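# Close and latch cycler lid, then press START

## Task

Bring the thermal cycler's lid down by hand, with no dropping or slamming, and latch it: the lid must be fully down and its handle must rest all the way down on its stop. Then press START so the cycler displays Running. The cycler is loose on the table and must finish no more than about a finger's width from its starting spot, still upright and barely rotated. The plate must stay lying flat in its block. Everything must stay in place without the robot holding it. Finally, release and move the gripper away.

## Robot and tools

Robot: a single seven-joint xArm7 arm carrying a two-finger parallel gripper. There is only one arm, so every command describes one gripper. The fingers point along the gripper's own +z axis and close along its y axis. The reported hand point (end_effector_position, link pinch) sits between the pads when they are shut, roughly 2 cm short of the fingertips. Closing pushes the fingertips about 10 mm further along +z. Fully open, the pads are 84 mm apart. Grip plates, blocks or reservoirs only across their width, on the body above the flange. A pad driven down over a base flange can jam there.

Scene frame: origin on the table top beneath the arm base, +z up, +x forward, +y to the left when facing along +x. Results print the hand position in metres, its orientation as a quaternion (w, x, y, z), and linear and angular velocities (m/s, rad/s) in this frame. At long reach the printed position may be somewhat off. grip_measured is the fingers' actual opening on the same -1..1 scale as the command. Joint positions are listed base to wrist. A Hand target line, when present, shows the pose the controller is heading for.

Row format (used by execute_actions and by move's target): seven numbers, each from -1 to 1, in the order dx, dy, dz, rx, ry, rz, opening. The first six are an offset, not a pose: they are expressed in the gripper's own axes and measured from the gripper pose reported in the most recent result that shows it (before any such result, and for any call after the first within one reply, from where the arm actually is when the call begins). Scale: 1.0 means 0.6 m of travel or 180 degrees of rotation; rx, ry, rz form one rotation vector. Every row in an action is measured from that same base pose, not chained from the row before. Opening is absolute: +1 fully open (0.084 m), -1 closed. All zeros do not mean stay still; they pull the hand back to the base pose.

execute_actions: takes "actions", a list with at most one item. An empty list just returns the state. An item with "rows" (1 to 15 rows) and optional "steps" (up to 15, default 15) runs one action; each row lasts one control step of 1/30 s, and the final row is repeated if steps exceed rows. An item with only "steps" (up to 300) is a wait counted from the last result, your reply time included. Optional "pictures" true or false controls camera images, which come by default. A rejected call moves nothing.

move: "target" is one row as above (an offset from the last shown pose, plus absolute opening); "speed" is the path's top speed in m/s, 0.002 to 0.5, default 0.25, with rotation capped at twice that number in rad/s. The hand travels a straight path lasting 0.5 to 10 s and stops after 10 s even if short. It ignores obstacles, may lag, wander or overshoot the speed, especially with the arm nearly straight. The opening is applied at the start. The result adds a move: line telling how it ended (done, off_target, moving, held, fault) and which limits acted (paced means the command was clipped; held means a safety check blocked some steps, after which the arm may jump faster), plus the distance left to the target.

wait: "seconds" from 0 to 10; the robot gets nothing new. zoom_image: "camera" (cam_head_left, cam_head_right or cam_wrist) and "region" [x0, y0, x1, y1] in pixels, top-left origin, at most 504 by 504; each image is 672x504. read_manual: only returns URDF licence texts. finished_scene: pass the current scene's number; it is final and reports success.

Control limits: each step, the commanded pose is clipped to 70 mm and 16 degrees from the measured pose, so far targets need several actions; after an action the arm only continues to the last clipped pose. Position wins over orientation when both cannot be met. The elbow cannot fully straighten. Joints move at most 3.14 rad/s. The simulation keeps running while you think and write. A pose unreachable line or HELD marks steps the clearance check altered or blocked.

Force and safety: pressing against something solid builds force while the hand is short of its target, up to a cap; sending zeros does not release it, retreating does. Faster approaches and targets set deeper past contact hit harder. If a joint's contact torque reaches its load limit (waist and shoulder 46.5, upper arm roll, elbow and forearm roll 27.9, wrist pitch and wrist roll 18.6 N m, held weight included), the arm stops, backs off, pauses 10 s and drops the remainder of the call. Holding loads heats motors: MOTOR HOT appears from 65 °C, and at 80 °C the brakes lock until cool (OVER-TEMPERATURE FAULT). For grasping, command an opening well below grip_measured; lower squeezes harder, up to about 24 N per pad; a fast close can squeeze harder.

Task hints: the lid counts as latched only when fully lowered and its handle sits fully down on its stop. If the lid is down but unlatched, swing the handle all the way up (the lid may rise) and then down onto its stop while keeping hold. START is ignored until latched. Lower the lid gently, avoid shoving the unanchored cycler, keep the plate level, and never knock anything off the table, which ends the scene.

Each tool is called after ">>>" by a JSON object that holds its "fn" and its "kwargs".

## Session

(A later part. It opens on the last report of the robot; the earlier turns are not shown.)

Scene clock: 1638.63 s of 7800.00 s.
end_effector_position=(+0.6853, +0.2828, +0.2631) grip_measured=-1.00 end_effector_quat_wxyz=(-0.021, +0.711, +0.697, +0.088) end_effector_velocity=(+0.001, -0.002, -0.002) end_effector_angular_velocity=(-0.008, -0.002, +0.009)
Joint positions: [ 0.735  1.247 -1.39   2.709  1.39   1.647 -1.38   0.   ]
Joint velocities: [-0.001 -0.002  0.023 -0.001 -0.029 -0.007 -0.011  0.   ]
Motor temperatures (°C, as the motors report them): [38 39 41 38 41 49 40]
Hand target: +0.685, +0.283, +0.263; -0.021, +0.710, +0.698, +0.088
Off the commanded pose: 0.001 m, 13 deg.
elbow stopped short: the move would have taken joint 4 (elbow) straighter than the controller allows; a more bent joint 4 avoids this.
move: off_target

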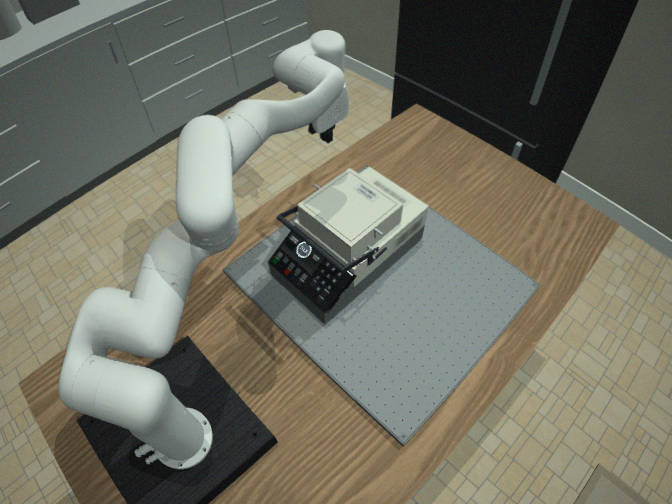

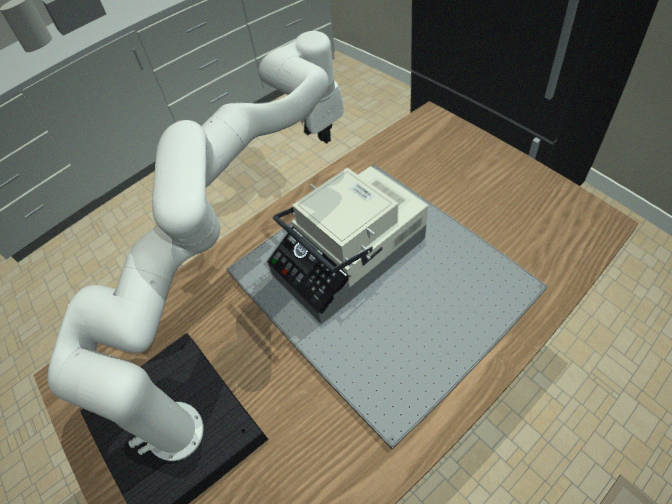

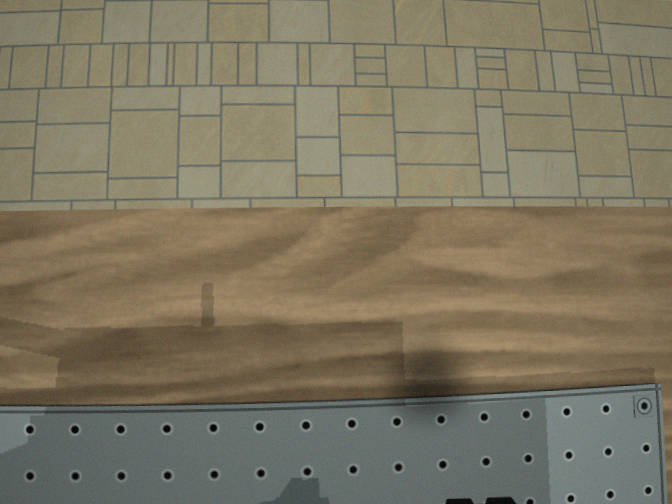

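>>> {"fn": "move", "kwargs": {"target": [-0.02,-0.062,0.243,0,0,0,-1], "speed": 0.1}}

>>> {"fn": "move", "kwargs": {"target": [-0.09,0,0,0,0,0,-1], "speed": 0.014}}

Scene clock: 1641.53 s of 7800.00 s.
end_effector_position=(+0.6626, +0.2934, +0.1150) grip_measured=-1.00 end_effector_quat_wxyz=(-0.020, +0.711, +0.697, +0.088) end_effector_velocity=(-0.000, +0.000, -0.003) end_effector_angular_velocity=(+0.001, -0.001, -0.001)
Joint positions: [ 1.101  1.388 -1.363  2.103  1.454  1.374 -1.624  0.   ]
Joint velocities: [ 0.002  0.004  0.003 -0.004  0.003 -0.006 -0.002  0.   ]
Motor temperatures (°C, as the motors report them): [38 39 41 38 41 49 40]
Hand target: +0.662, +0.294, +0.114; -0.020, +0.711, +0.697, +0.088
Off the commanded pose: 0.001 m, 0 deg.
move: done

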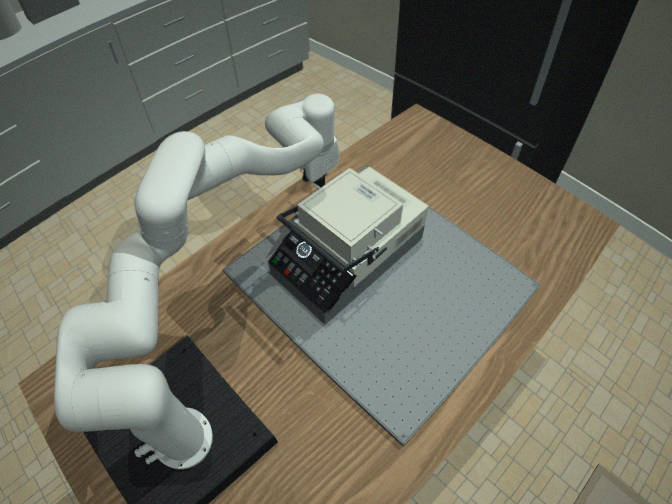

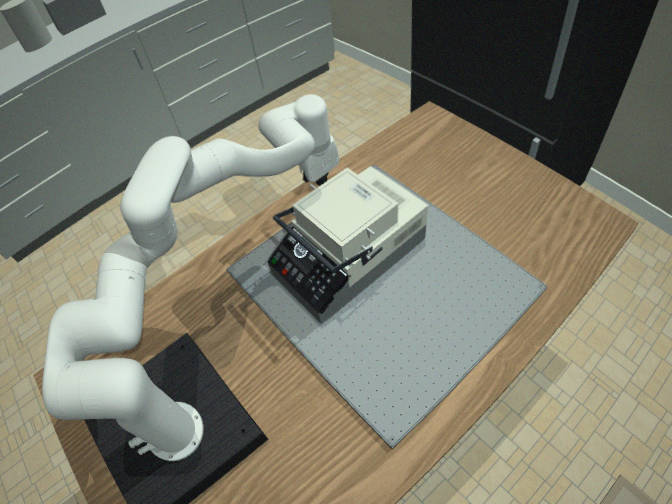

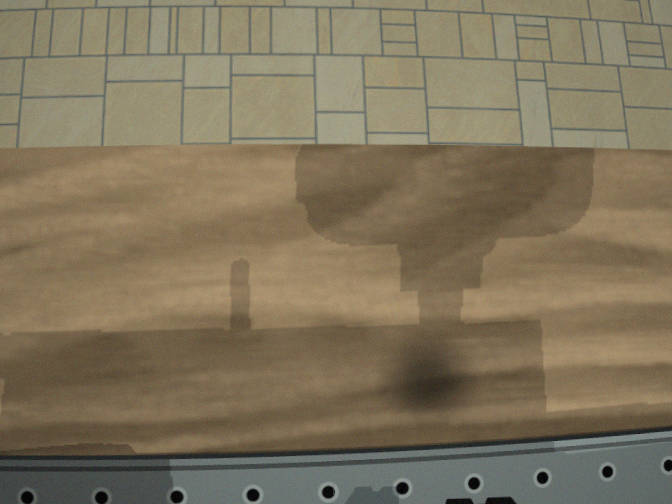

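Scene clock: 1645.60 s of 7800.00 s.
end_effector_position=(+0.6619, +0.2401, +0.1069) grip_measured=-1.00 end_effector_quat_wxyz=(-0.020, +0.711, +0.697, +0.089) end_effector_velocity=(-0.001, +0.001, +0.000) end_effector_angular_velocity=(+0.001, +0.001, +0.005)
Joint positions: [ 1.115  1.37  -1.363  1.952  1.467  1.362 -1.76   0.   ]
Joint velocities: [ 0.002 -0.001  0.001 -0.001 -0.     0.001 -0.004  0.   ]
Motor temperatures (°C, as the motors report them): [38 40 41 38 41 49 40]
Hand target: +0.662, +0.240, +0.107; -0.020, +0.711, +0.697, +0.089
Off the commanded pose: 0.000 m, 0 deg.
move: done

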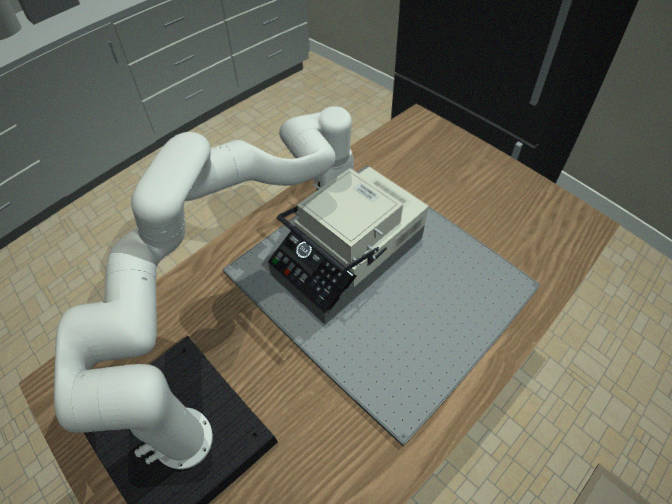

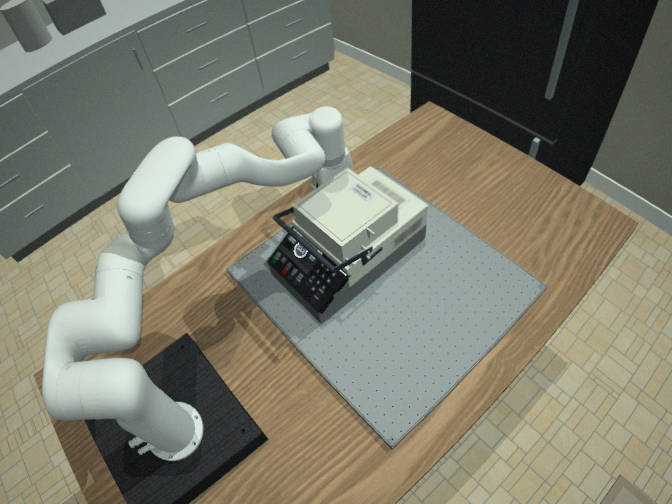

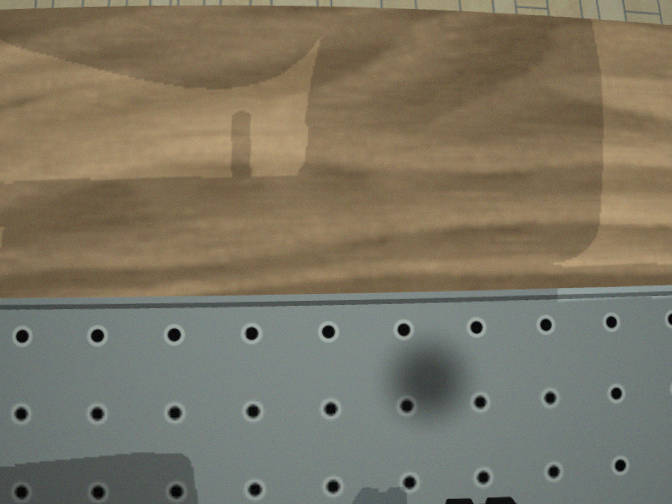

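>>> {"fn": "move", "kwargs": {"target": [0,0.09,0.005,0,0,0,-1], "speed": 0.05}}

>>> {"fn": "move", "kwargs": {"target": [-0.05,0,0,0,0,0,-1], "speed": 0.014}}

Scene clock: 1648.30 s of 7800.00 s.
end_effector_position=(+0.7153, +0.2391, +0.1090) grip_measured=-1.00 end_effector_quat_wxyz=(-0.020, +0.711, +0.697, +0.089) end_effector_velocity=(+0.001, +0.004, +0.001) end_effector_angular_velocity=(-0.002, +0.009, +0.006)
Joint positions: [ 0.789  1.446 -1.345  2.466  1.459  1.407 -1.577  0.   ]
Joint velocities: [-0.042  0.009  0.002  0.08  -0.005  0.016  0.032  0.   ]
Motor temperatures (°C, as the motors report them): [38 40 41 38 41 49 40]
Hand target: +0.716, +0.239, +0.109; -0.020, +0.711, +0.697, +0.089
Off the commanded pose: 0.001 m, 0 deg.
move: done

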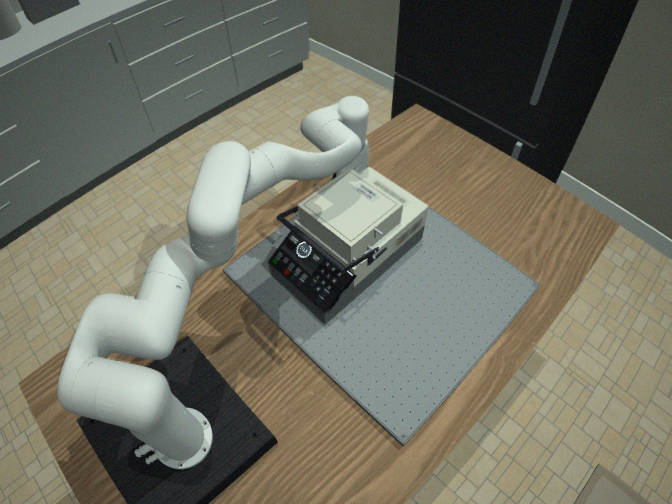

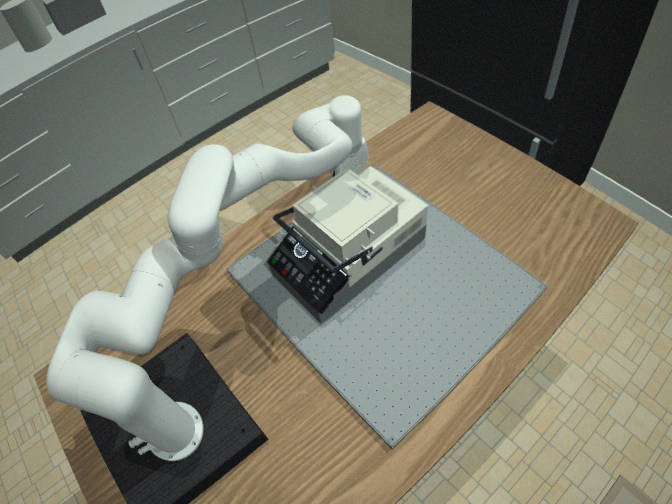

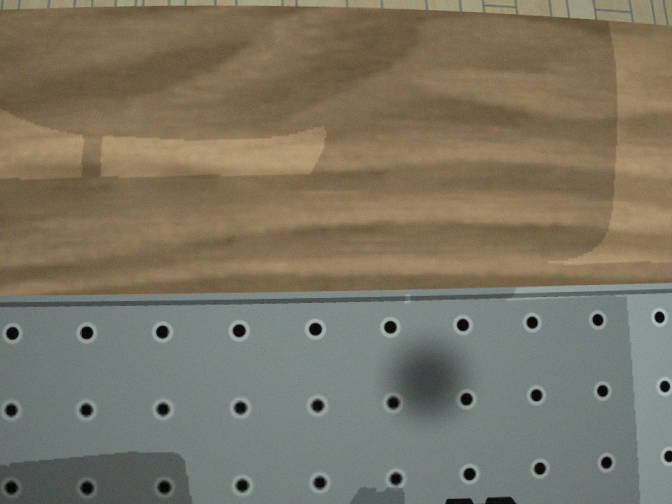

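Scene clock: 1650.67 s of 7800.00 s.
end_effector_position=(+0.7116, +0.2294, +0.1080) grip_measured=-1.00 end_effector_quat_wxyz=(-0.020, +0.699, +0.709, +0.092) end_effector_velocity=(-0.001, +0.001, -0.001) end_effector_angular_velocity=(-0.001, +0.001, +0.006)
Joint positions: [ 0.841  1.432 -1.351  2.354  1.473  1.4   -1.671  0.   ]
Joint velocities: [ 0.003  0.005 -0.01  -0.002  0.01   0.005 -0.006  0.   ]
Motor temperatures (°C, as the motors report them): [38 40 41 38 41 48 40]
Hand target: +0.715, +0.210, +0.104; -0.020, +0.711, +0.697, +0.089
Off the commanded pose: 0.020 m, 2 deg.
move: off_target

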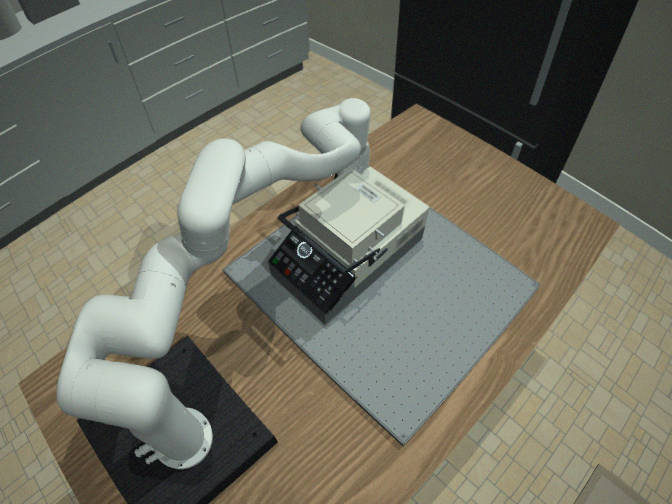

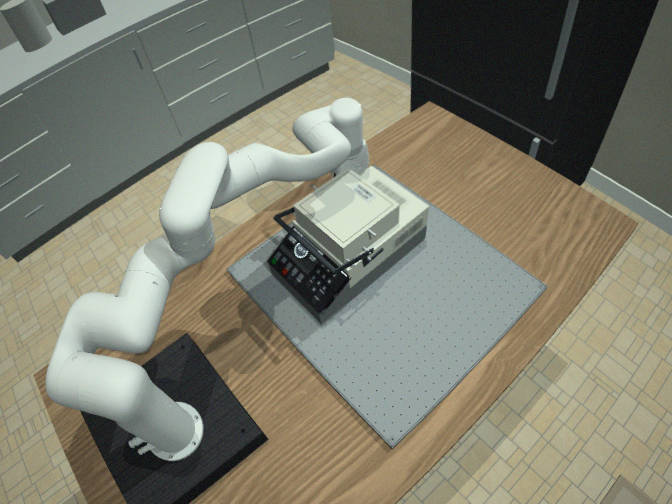

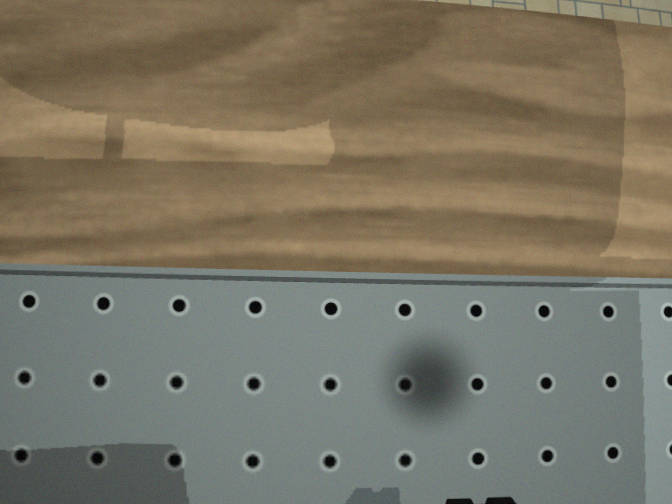

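>>> {"fn": "move", "kwargs": {"target": [0.02,0.02,-0.005,0,-0.09,0.01,-1], "speed": 0.05}}

>>> {"fn": "move", "kwargs": {"target": [-0.045,0,-0.014,0,0,0,-1], "speed": 0.014}}

Scene clock: 1654.87 s of 7800.00 s.
end_effector_position=(+0.7217, +0.2406, +0.1138) grip_measured=-1.00 end_effector_quat_wxyz=(+0.094, +0.712, +0.695, +0.032) end_effector_velocity=(+0.001, -0.004, -0.000) end_effector_angular_velocity=(-0.008, -0.003, -0.008)
Joint positions: [ 0.737  1.499 -1.435  2.709  1.28   1.398 -1.368  0.   ]
Joint velocities: [-0.002 -0.006  0.034 -0.003 -0.043 -0.01   0.007  0.   ]
Motor temperatures (°C, as the motors report them): [38 40 41 38 41 48 40]
Hand target: +0.722, +0.241, +0.114; +0.094, +0.712, +0.695, +0.032
Off the commanded pose: 0.001 m, 5 deg.
elbow stopped short: the move would have taken joint 4 (elbow) straighter than the controller allows; a more bent joint 4 avoids this.
move: off_target

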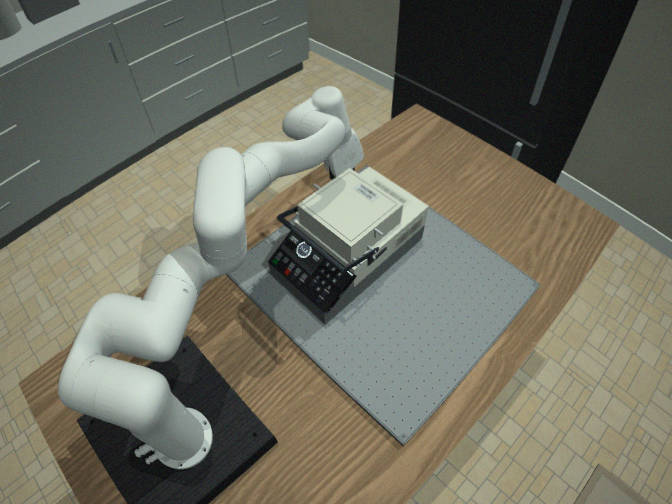

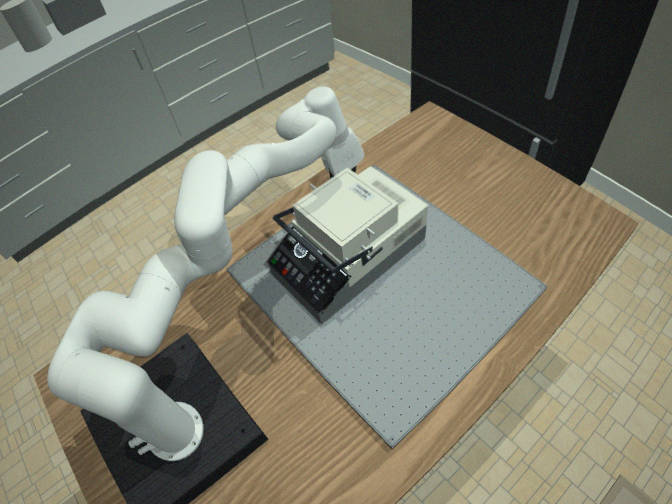

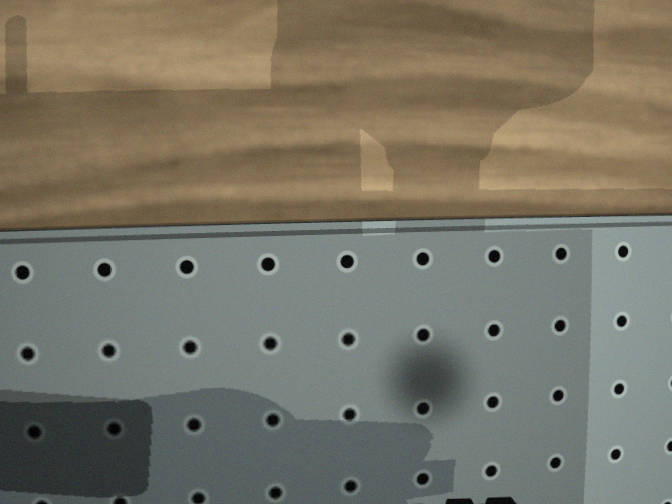

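Scene clock: 1657.10 s of 7800.00 s.
end_effector_position=(+0.7181, +0.2208, +0.1241) grip_measured=-1.00 end_effector_quat_wxyz=(+0.092, +0.710, +0.698, +0.034) end_effector_velocity=(-0.000, -0.001, +0.003) end_effector_angular_velocity=(+0.002, -0.005, -0.004)
Joint positions: [ 0.881  1.461 -1.442  2.42   1.297  1.369 -1.518  0.   ]
Joint velocities: [ 0.015 -0.002 -0.012 -0.026  0.011 -0.001 -0.008  0.   ]
Motor temperatures (°C, as the motors report them): [38 40 41 38 41 48 40]
Hand target: +0.719, +0.214, +0.124; +0.094, +0.712, +0.695, +0.032
Off the commanded pose: 0.006 m, 1 deg.
move: off_target

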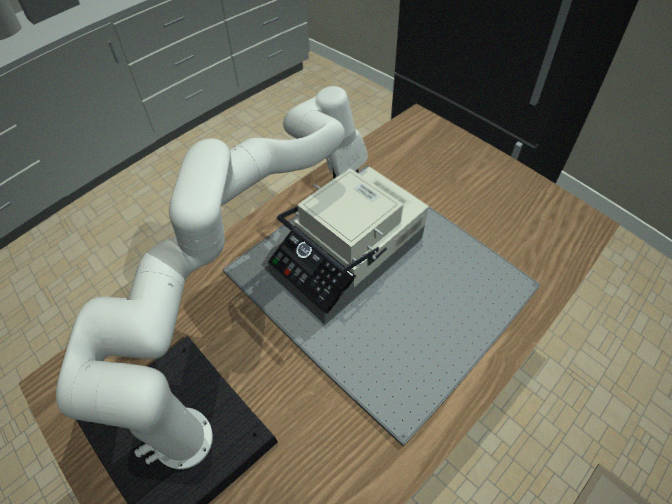

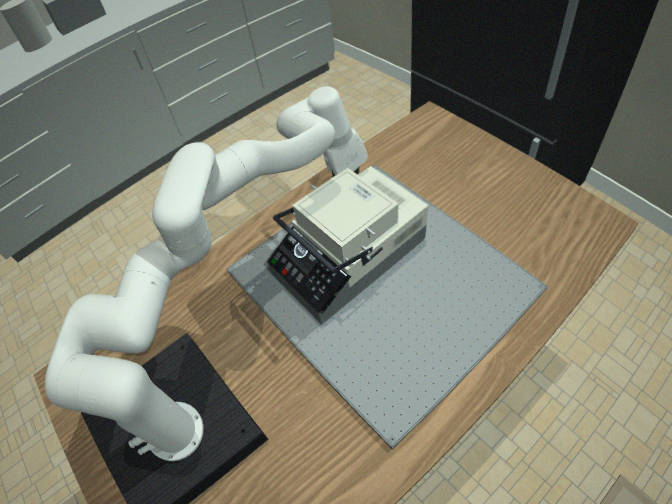

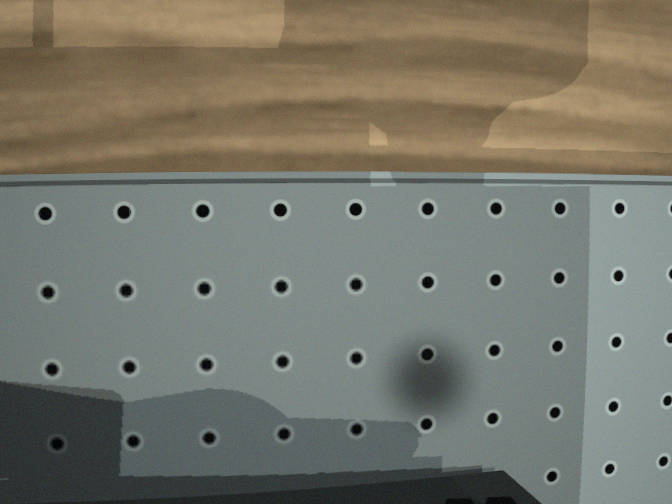

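>>> {"fn": "move", "kwargs": {"target": [-0.055,0,0.012,0,0,0,-1], "speed": 0.012}}

Scene clock: 1660.90 s of 7800.00 s.
end_effector_position=(+0.7155, +0.2045, +0.1205) grip_measured=-1.00 end_effector_quat_wxyz=(+0.089, +0.701, +0.706, +0.038) end_effector_velocity=(-0.000, +0.001, -0.000) end_effector_angular_velocity=(+0.001, -0.000, +0.002)
Joint positions: [ 0.937  1.487 -1.515  2.29   1.396  1.373 -1.626  0.   ]
Joint velocities: [ 0.001  0.012 -0.025  0.     0.027  0.011 -0.004  0.   ]
Motor temperatures (°C, as the motors report them): [38 40 41 38 41 48 40]
Hand target: +0.718, +0.187, +0.120; +0.092, +0.710, +0.698, +0.034
Off the commanded pose: 0.017 m, 2 deg.
move: off_target

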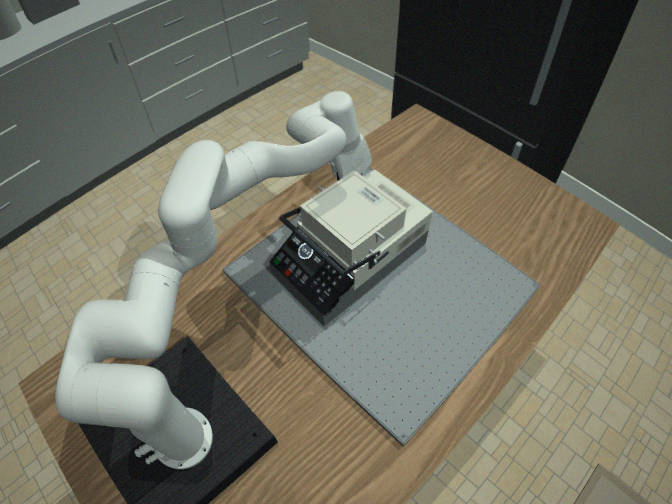

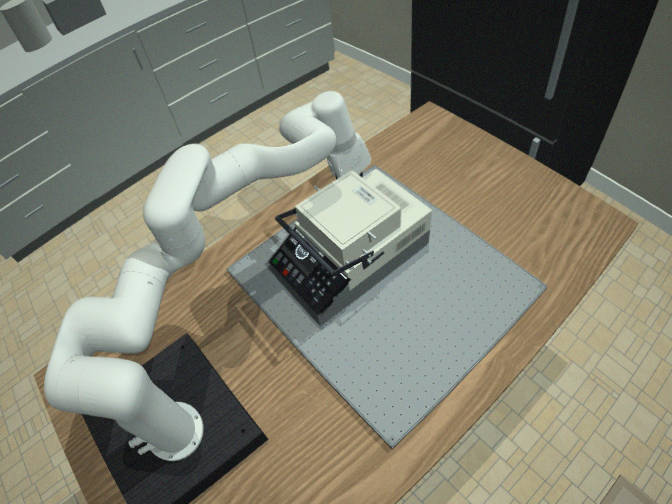

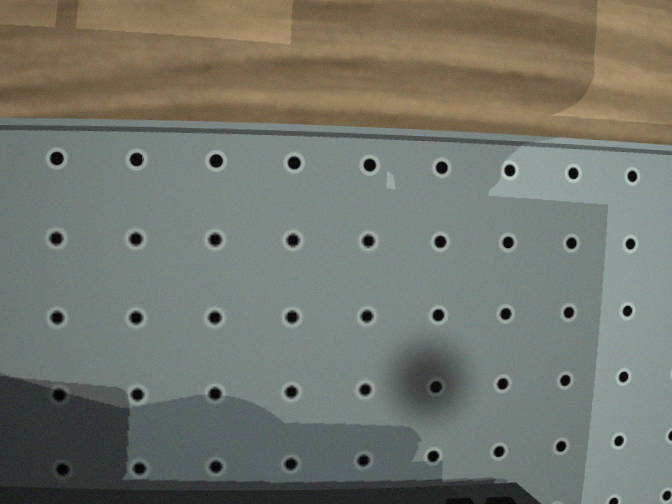

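>>> {"fn": "move", "kwargs": {"target": [-0.05,0,0.012,0,0,0,-1], "speed": 0.012}}

>>> {"fn": "move", "kwargs": {"target": [0.04,0,-0.01,0,0,0,-1], "speed": 0.05}}

Scene clock: 1664.47 s of 7800.00 s.
end_effector_position=(+0.7122, +0.2034, +0.1166) grip_measured=-1.00 end_effector_quat_wxyz=(+0.085, +0.686, +0.721, +0.046) end_effector_velocity=(-0.001, +0.001, -0.000) end_effector_angular_velocity=(+0.001, +0.000, +0.004)
Joint positions: [ 0.973  1.521 -1.576  2.22   1.488  1.388 -1.708  0.   ]
Joint velocities: [ 0.002  0.02  -0.039 -0.002  0.041  0.019 -0.005  0.   ]
Motor temperatures (°C, as the motors report them): [38 40 41 39 41 48 40]
Hand target: +0.716, +0.174, +0.116; +0.089, +0.701, +0.706, +0.038
Off the commanded pose: 0.030 m, 3 deg.
move: off_target

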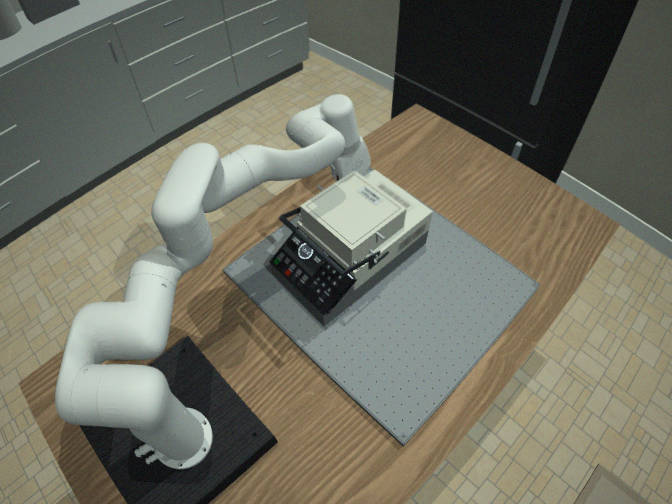

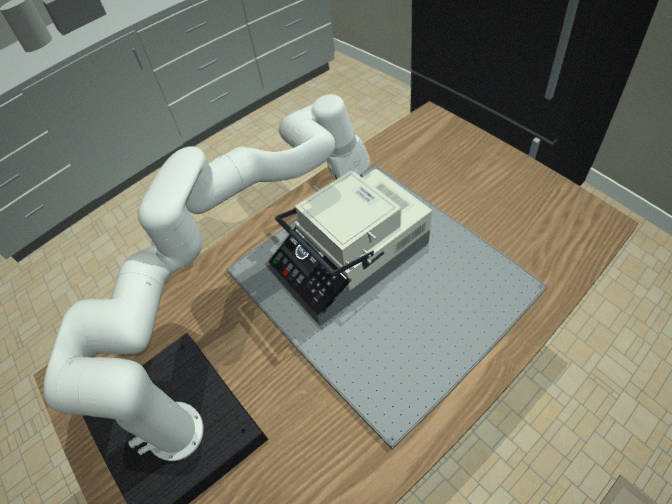

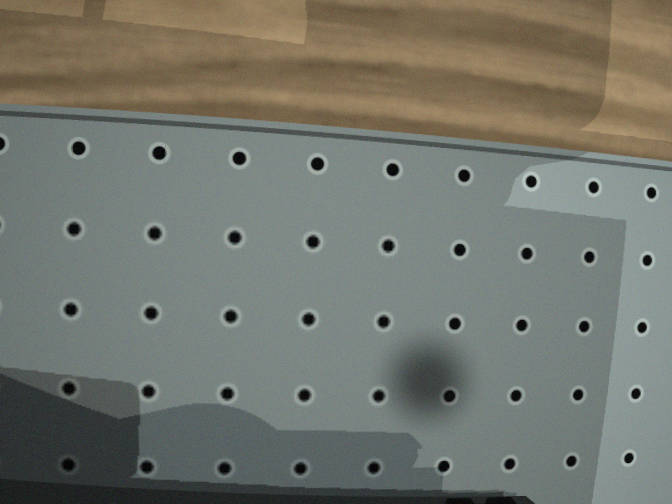

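Scene clock: 1665.33 s of 7800.00 s.
end_effector_position=(+0.7103, +0.2266, +0.1208) grip_measured=-1.00 end_effector_quat_wxyz=(+0.085, +0.687, +0.720, +0.046) end_effector_velocity=(-0.000, +0.004, +0.001) end_effector_angular_velocity=(+0.001, -0.001, +0.005)
Joint positions: [ 0.966  1.52  -1.586  2.287  1.483  1.402 -1.647  0.   ]
Joint velocities: [-0.001 -0.002 -0.     0.01  -0.     0.001  0.004  0.   ]
Motor temperatures (°C, as the motors report them): [38 40 41 39 41 48 40]
Hand target: +0.710, +0.228, +0.121; +0.085, +0.686, +0.721, +0.046
Off the commanded pose: 0.001 m, 0 deg.
move: done

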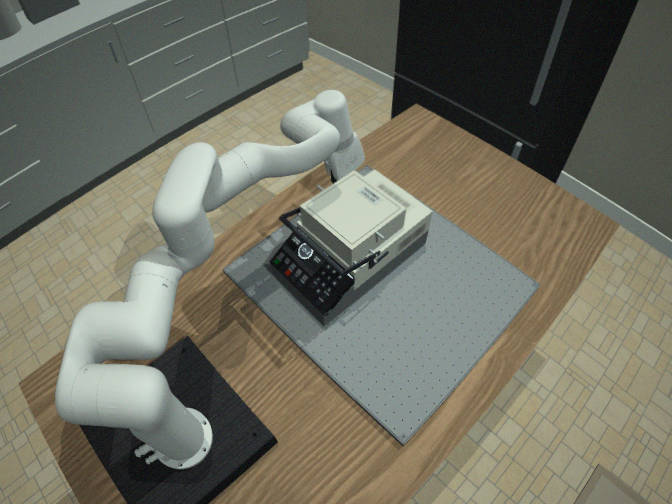

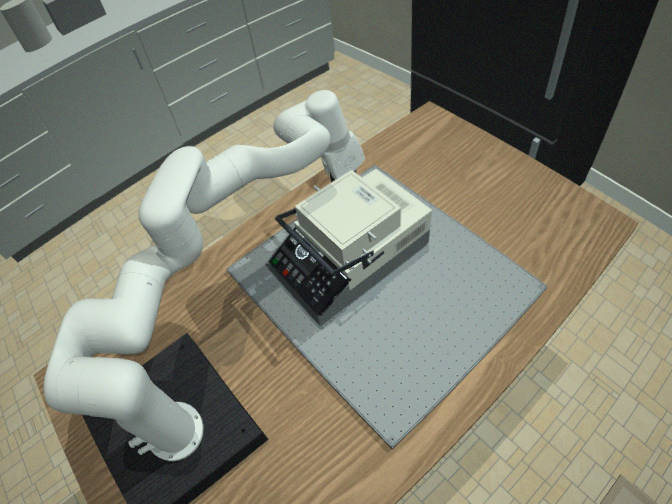

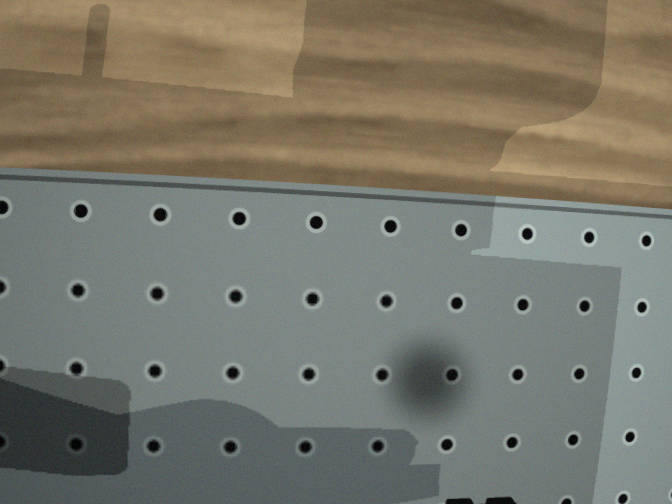

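>>> {"fn": "move", "kwargs": {"target": [0,0.015,-0.004,0,0,0.025,-1], "speed": 0.05}}

>>> {"fn": "move", "kwargs": {"target": [-0.11,0,0.024,0,0,0,-1], "speed": 0.016}}

Scene clock: 1667.33 s of 7800.00 s.
end_effector_position=(+0.7186, +0.2270, +0.1248) grip_measured=-1.00 end_effector_quat_wxyz=(+0.083, +0.714, +0.693, +0.049) end_effector_velocity=(+0.001, +0.002, -0.001) end_effector_angular_velocity=(+0.001, +0.003, -0.007)
Joint positions: [ 0.901  1.514 -1.589  2.391  1.478  1.413 -1.531  0.   ]
Joint velocities: [-0.015  0.001 -0.     0.029 -0.002  0.004  0.021  0.   ]
Motor temperatures (°C, as the motors report them): [38 40 41 38 41 48 40]
Hand target: +0.719, +0.227, +0.125; +0.083, +0.715, +0.693, +0.049
Off the commanded pose: 0.000 m, 0 deg.
move: done

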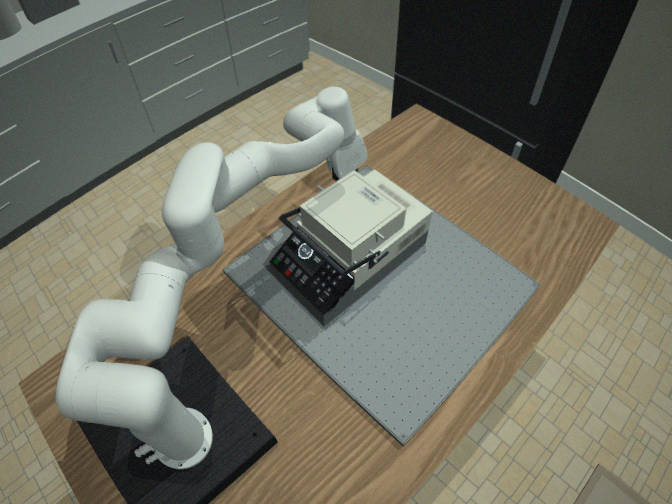

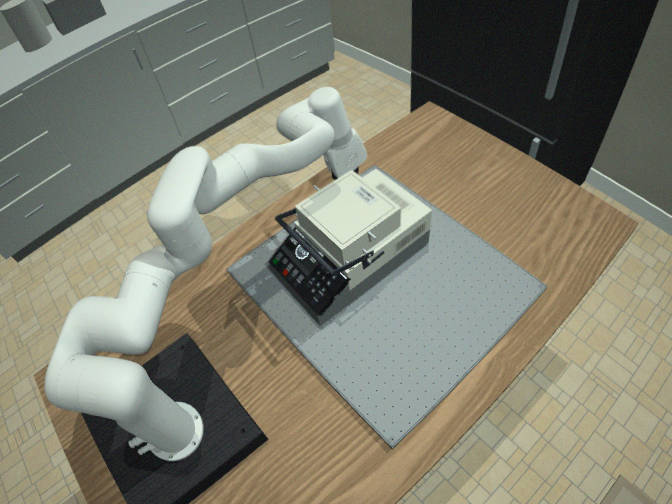

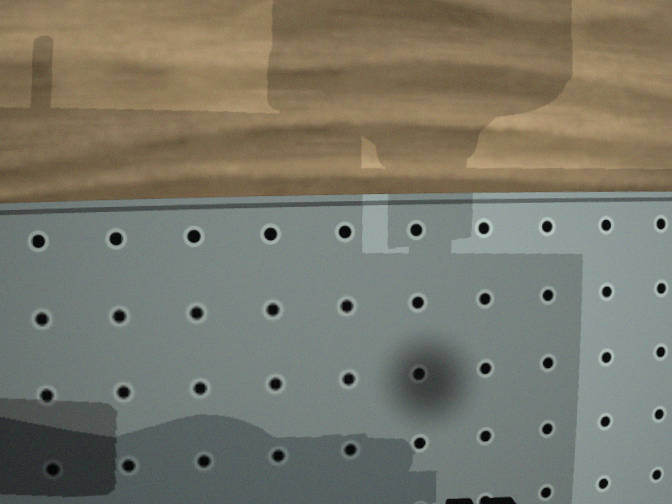

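Scene clock: 1671.83 s of 7800.00 s.
end_effector_position=(+0.7164, +0.1786, +0.1139) grip_measured=-1.00 end_effector_quat_wxyz=(+0.080, +0.705, +0.702, +0.054) end_effector_velocity=(+0.000, +0.002, +0.001) end_effector_angular_velocity=(+0.001, -0.002, +0.004)
Joint positions: [ 0.961  1.558 -1.638  2.171  1.579  1.414 -1.717  0.   ]
Joint velocities: [ 0.     0.012 -0.024  0.001  0.025  0.012 -0.002  0.   ]
Motor temperatures (°C, as the motors report them): [38 40 42 39 41 48 40]
Hand target: +0.719, +0.160, +0.114; +0.083, +0.714, +0.693, +0.049
Off the commanded pose: 0.018 m, 2 deg.
move: off_target

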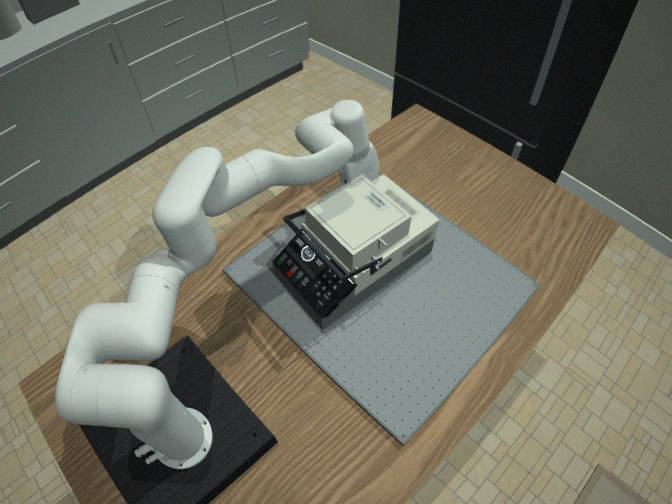

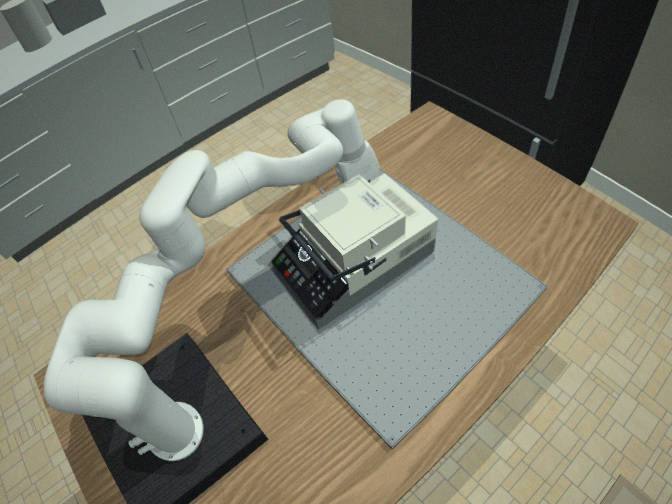

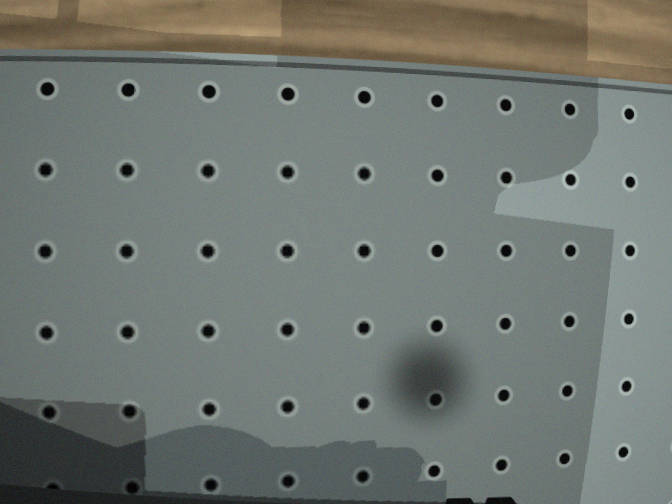

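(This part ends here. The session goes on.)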